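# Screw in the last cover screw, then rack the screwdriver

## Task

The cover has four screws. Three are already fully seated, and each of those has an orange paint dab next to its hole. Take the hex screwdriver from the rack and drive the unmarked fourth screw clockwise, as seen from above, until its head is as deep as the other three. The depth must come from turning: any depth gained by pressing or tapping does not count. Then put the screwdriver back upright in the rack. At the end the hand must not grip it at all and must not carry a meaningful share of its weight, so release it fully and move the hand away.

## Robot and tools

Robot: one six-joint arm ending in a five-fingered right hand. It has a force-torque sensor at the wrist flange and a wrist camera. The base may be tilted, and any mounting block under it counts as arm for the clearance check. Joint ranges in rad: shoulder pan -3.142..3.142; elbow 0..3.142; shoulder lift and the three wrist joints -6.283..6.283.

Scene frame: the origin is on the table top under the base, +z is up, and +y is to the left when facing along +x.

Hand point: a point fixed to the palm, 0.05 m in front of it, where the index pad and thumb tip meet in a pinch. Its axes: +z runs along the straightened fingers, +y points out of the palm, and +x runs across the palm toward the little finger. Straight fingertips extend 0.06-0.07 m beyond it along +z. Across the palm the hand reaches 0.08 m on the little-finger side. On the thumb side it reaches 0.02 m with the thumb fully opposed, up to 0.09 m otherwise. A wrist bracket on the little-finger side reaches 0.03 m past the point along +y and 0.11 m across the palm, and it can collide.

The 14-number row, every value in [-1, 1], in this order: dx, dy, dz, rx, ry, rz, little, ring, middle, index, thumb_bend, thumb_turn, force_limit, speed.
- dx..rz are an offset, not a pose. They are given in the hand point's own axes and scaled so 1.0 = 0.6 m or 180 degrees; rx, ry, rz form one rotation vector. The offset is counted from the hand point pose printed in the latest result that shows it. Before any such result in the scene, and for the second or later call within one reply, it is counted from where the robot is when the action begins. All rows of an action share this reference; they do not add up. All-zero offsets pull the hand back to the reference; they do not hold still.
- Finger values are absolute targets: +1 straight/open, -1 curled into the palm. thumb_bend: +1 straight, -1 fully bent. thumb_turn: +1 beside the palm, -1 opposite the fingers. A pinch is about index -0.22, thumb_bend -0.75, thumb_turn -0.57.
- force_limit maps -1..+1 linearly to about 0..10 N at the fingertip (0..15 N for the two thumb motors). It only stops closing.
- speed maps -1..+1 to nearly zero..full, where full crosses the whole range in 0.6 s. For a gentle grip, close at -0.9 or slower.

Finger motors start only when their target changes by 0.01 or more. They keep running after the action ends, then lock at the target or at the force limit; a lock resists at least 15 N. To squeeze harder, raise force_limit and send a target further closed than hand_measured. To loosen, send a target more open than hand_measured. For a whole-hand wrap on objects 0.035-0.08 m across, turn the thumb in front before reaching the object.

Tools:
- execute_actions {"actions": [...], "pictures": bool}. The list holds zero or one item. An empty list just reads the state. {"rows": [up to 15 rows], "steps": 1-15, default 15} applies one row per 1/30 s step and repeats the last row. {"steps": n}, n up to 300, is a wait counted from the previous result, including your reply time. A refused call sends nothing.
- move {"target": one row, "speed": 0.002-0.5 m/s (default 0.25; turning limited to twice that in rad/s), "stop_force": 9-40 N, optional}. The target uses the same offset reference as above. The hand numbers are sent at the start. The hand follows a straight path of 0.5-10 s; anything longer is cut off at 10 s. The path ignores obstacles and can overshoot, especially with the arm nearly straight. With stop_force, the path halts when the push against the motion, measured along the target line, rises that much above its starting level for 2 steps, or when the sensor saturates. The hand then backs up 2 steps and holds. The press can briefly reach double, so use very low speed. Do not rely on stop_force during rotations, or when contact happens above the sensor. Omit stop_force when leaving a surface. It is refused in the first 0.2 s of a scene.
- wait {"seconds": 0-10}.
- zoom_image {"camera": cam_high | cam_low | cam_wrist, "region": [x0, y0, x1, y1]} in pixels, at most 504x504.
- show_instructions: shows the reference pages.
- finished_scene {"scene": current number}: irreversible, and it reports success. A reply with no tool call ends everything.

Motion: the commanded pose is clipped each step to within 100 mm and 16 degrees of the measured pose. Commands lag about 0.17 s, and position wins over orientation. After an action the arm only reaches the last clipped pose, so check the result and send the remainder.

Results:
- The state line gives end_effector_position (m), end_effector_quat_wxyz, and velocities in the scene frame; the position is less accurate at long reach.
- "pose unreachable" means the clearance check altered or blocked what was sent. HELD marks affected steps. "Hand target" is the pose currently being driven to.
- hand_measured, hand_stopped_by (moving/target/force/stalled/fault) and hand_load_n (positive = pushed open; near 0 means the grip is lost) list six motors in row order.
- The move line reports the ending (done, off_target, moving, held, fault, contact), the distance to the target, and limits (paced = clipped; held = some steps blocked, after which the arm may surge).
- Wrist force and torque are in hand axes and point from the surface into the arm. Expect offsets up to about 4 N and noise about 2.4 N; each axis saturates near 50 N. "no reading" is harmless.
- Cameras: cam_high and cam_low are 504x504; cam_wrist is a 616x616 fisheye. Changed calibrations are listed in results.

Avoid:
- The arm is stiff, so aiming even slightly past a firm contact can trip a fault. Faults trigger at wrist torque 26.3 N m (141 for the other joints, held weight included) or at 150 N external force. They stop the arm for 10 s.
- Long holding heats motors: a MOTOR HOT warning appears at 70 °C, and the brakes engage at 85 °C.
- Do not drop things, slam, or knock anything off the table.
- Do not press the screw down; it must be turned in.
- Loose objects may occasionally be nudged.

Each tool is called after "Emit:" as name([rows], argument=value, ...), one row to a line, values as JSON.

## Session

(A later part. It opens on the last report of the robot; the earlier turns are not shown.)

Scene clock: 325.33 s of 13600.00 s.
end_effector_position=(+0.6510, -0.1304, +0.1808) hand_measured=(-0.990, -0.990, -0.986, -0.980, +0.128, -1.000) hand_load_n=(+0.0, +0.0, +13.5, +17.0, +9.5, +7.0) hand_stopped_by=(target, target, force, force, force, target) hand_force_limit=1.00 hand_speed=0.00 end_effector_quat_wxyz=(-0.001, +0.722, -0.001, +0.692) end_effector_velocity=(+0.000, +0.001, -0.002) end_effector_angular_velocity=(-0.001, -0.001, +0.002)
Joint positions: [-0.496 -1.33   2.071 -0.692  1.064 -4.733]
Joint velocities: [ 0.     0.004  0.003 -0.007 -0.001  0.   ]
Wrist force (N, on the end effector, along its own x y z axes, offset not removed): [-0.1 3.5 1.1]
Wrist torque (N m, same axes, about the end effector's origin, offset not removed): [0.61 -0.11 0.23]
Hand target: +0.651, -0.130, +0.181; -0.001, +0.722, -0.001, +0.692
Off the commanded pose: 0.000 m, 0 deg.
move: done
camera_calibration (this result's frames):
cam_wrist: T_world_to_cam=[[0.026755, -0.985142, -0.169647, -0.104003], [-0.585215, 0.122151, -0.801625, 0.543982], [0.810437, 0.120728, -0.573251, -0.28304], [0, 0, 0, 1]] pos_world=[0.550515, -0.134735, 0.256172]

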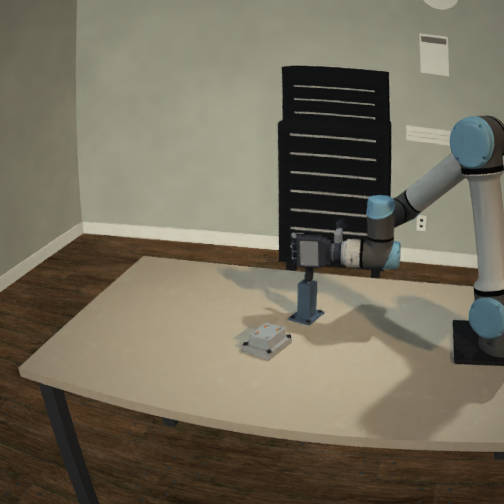

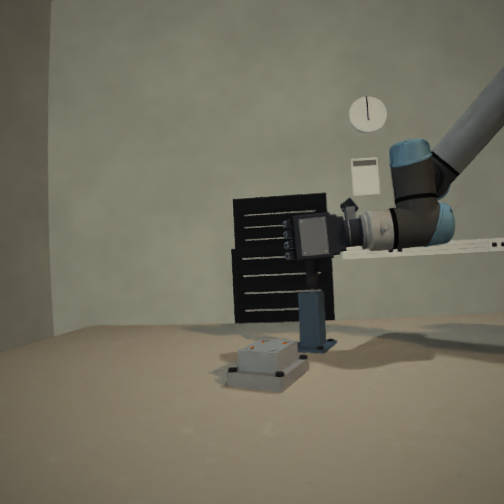

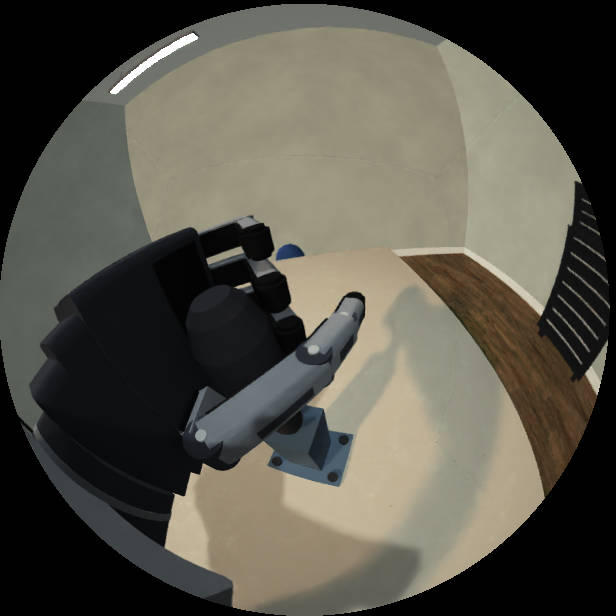

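Nearly seated; releasing and withdrawing.

Emit:
execute_actions([
  {"rows":[[-0.003,0,0,0,0,0,-0.8,-0.8,-0.8,-0.8,0.3,-1,1,-0.6]],"steps":15},
], pictures=false)

Emit:
move(target=[0,0,0,0,0,0,0.3,0.3,0.3,0.3,0.6,-1,1,0.2])

Emit:
move(target=[0.22,0,0.012,0,0,0,0.3,0.3,0.3,0.3,0.6,-1,1,0.2], speed=0.1)

Scene clock: 326.67 s of 13600.00 s.
end_effector_position=(+0.6509, -0.1303, +0.1790) hand_measured=(-0.800, -0.800, -0.800, -0.800, +0.286, -1.000) hand_load_n=(+0.0, +0.0, +0.0, +0.0, +0.0, +0.0) hand_stopped_by=(target, target, target, target, moving, target) hand_force_limit=1.00 hand_speed=-0.60 end_effector_quat_wxyz=(-0.001, +0.722, -0.001, +0.692) end_effector_velocity=(+0.000, -0.000, +0.000) end_effector_angular_velocity=(-0.001, -0.001, -0.000)
Joint positions: [-0.496 -1.327  2.073 -0.697  1.064 -4.733]
Joint velocities: [ 0.     0.001 -0.    -0.002  0.    -0.   ]
Wrist force (N, on the end effector, along its own x y z axes, offset not removed): [-0.4 1.7 1.1]
Wrist torque (N m, same axes, about the end effector's origin, offset not removed): [0.25 0.07 0.03]
Hand target: +0.651, -0.130, +0.179; -0.001, +0.722, -0.001, +0.692
Off the commanded pose: 0.000 m, 0 deg.
Steps of this call (steps 1 to 25: nothing new was sent; steps 26 to 40: all 15 steps of this action). Readings (end_effector_position | what the end effector reports):
26: (+0.6510, -0.1304, +0.1805) | hand_measured=(-0.990, -0.990, -0.986, -0.980, +0.128, -1.000) hand_load_n=(+0.0, +0.0, +13.5, +17.0, +9.5, +7.0) hand_stopped_by=(moving, moving, moving, moving, moving, target) hand_force_limit=1.00 hand_speed=-0.60
27: (+0.6510, -0.1304, +0.1803) | hand_measured=(-0.990, -0.990, -0.986, -0.980, +0.128, -1.000) hand_load_n=(+0.0, +0.0, +13.5, +17.0, +9.5, +7.0) hand_stopped_by=(moving, moving, moving, moving, moving, target) hand_force_limit=1.00 hand_speed=-0.60
29: (+0.6509, -0.1304, +0.1798) | hand_measured=(-0.970, -0.970, -0.966, -0.962, +0.138, -1.000) hand_load_n=(+0.0, +0.0, +5.0, +9.0, +9.0, +7.0) hand_stopped_by=(moving, moving, moving, moving, moving, target) hand_force_limit=1.00 hand_speed=-0.60
33: (+0.6509, -0.1303, +0.1793) | hand_measured=(-0.880, -0.880, -0.878, -0.874, +0.188, -1.000) hand_load_n=(+0.0, +0.0, -1.5, +0.0, +1.0, +0.5) hand_stopped_by=(moving, moving, moving, moving, moving, target) hand_force_limit=1.00 hand_speed=-0.60
40: the state above

Scene clock: 327.73 s of 13600.00 s.
end_effector_position=(+0.6509, -0.1303, +0.1790) hand_measured=(+0.300, +0.300, +0.300, +0.300, +0.600, -1.000) hand_load_n=(+0.0, +0.0, +0.0, +0.0, +0.0, +0.0) hand_stopped_by=(target, target, target, target, target, target) hand_force_limit=1.00 hand_speed=0.20 end_effector_quat_wxyz=(-0.001, +0.722, -0.001, +0.692) end_effector_velocity=(-0.000, -0.001, +0.000) end_effector_angular_velocity=(-0.000, -0.000, -0.003)
Joint positions: [-0.496 -1.327  2.073 -0.697  1.064 -4.733]
Joint velocities: [-0.001 -0.    -0.     0.     0.003  0.   ]
Wrist force (N, on the end effector, along its own x y z axes, offset not removed): [-0.4 1.9 1.2]
Wrist torque (N m, same axes, about the end effector's origin, offset not removed): [0.35 0.12 0.04]
Hand target: +0.651, -0.130, +0.179; -0.001, +0.722, -0.001, +0.692
Off the commanded pose: 0.000 m, 0 deg.
move: done
camera_calibration (this result's frames):
cam_wrist: T_world_to_cam=[[0.0268617, -0.985136, -0.16966, -0.1043], [-0.585229, 0.122098, -0.801623, 0.542499], [0.810423, 0.120823, -0.573251, -0.284004], [0, 0, 0, 1]] pos_world=[0.550451, -0.134673, 0.254378]

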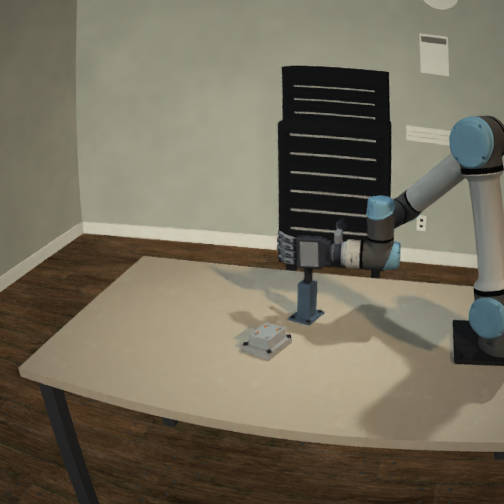

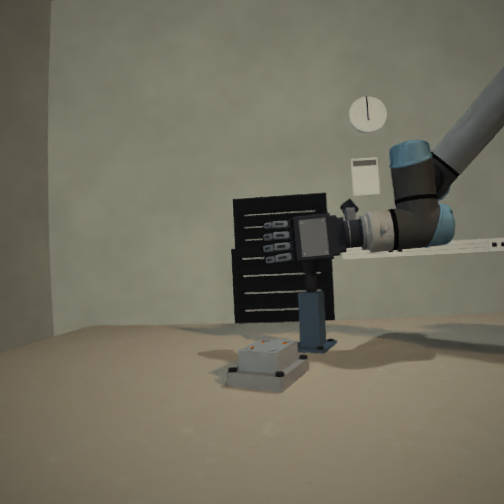

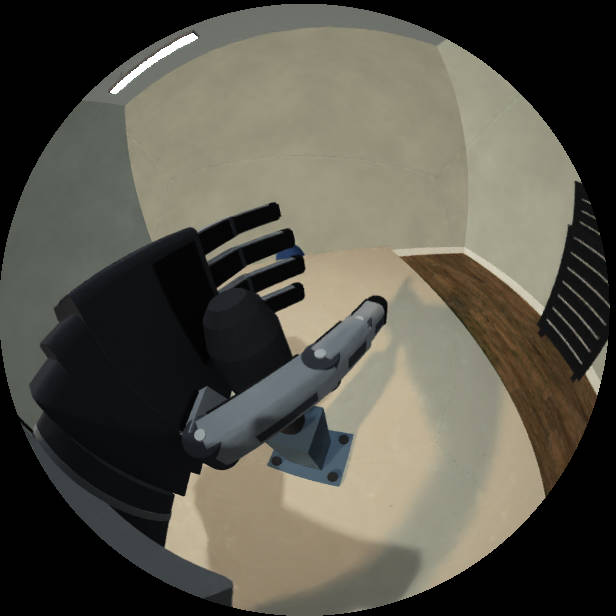

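Scene clock: 329.57 s of 13600.00 s.
end_effector_position=(+0.6638, -0.1305, +0.3102) hand_measured=(+0.300, +0.300, +0.300, +0.300, +0.600, -1.000) hand_load_n=(+0.0, +0.0, +0.0, +0.0, +0.0, +0.0) hand_stopped_by=(target, target, target, target, target, target) hand_force_limit=1.00 hand_speed=0.20 end_effector_quat_wxyz=(-0.001, +0.722, -0.001, +0.692) end_effector_velocity=(+0.001, +0.000, +0.003) end_effector_angular_velocity=(-0.000, +0.001, +0.001)
Joint positions: [-0.481 -1.477  1.858 -0.333  1.079 -4.732]
Joint velocities: [ 0.    -0.001 -0.007  0.01  -0.001 -0.001]
Wrist force (N, on the end effector, along its own x y z axes, offset not removed): [0.3 2.9 2.2]
Wrist torque (N m, same axes, about the end effector's origin, offset not removed): [0.42 -0.08 0.18]
Hand target: +0.664, -0.130, +0.311; -0.001, +0.722, -0.001, +0.692
Off the commanded pose: 0.000 m, 0 deg.
move: done
camera_calibration (this result's frames):
cam_wrist: T_world_to_cam=[[0.0268916, -0.98513, -0.169691, -0.0825724], [-0.585103, 0.122124, -0.801711, 0.655199], [0.810513, 0.120846, -0.573119, -0.219327], [0, 0, 0, 1]] pos_world=[0.563347, -0.134856, 0.385568]

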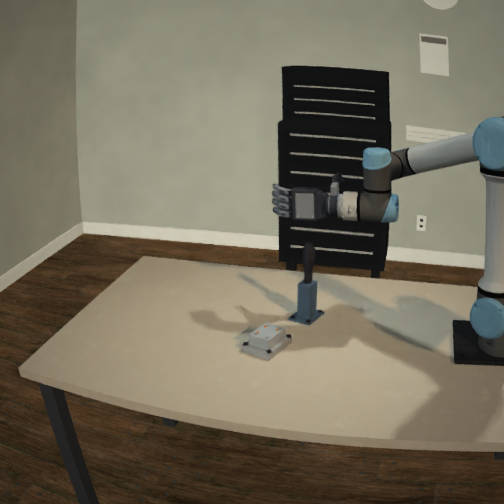

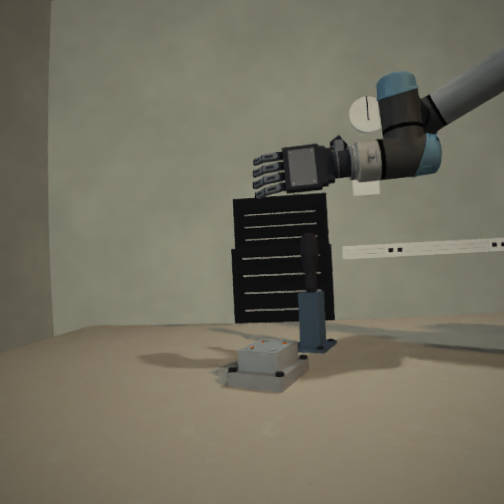

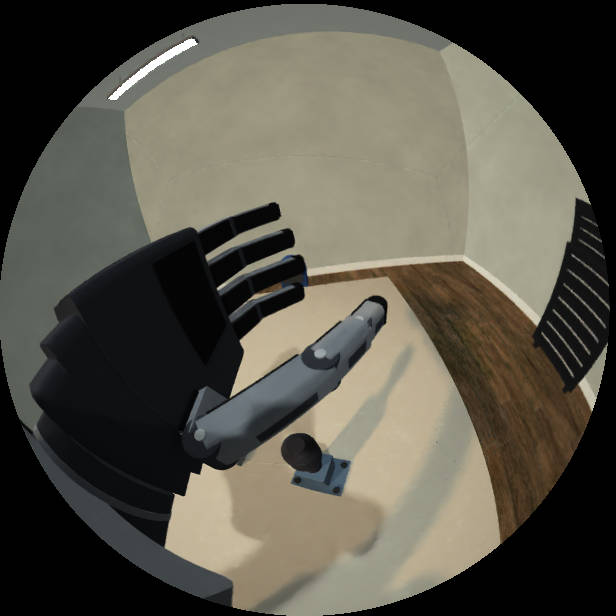

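Emit:
finished_scene(scene=2)

The scene is finished: the task was done.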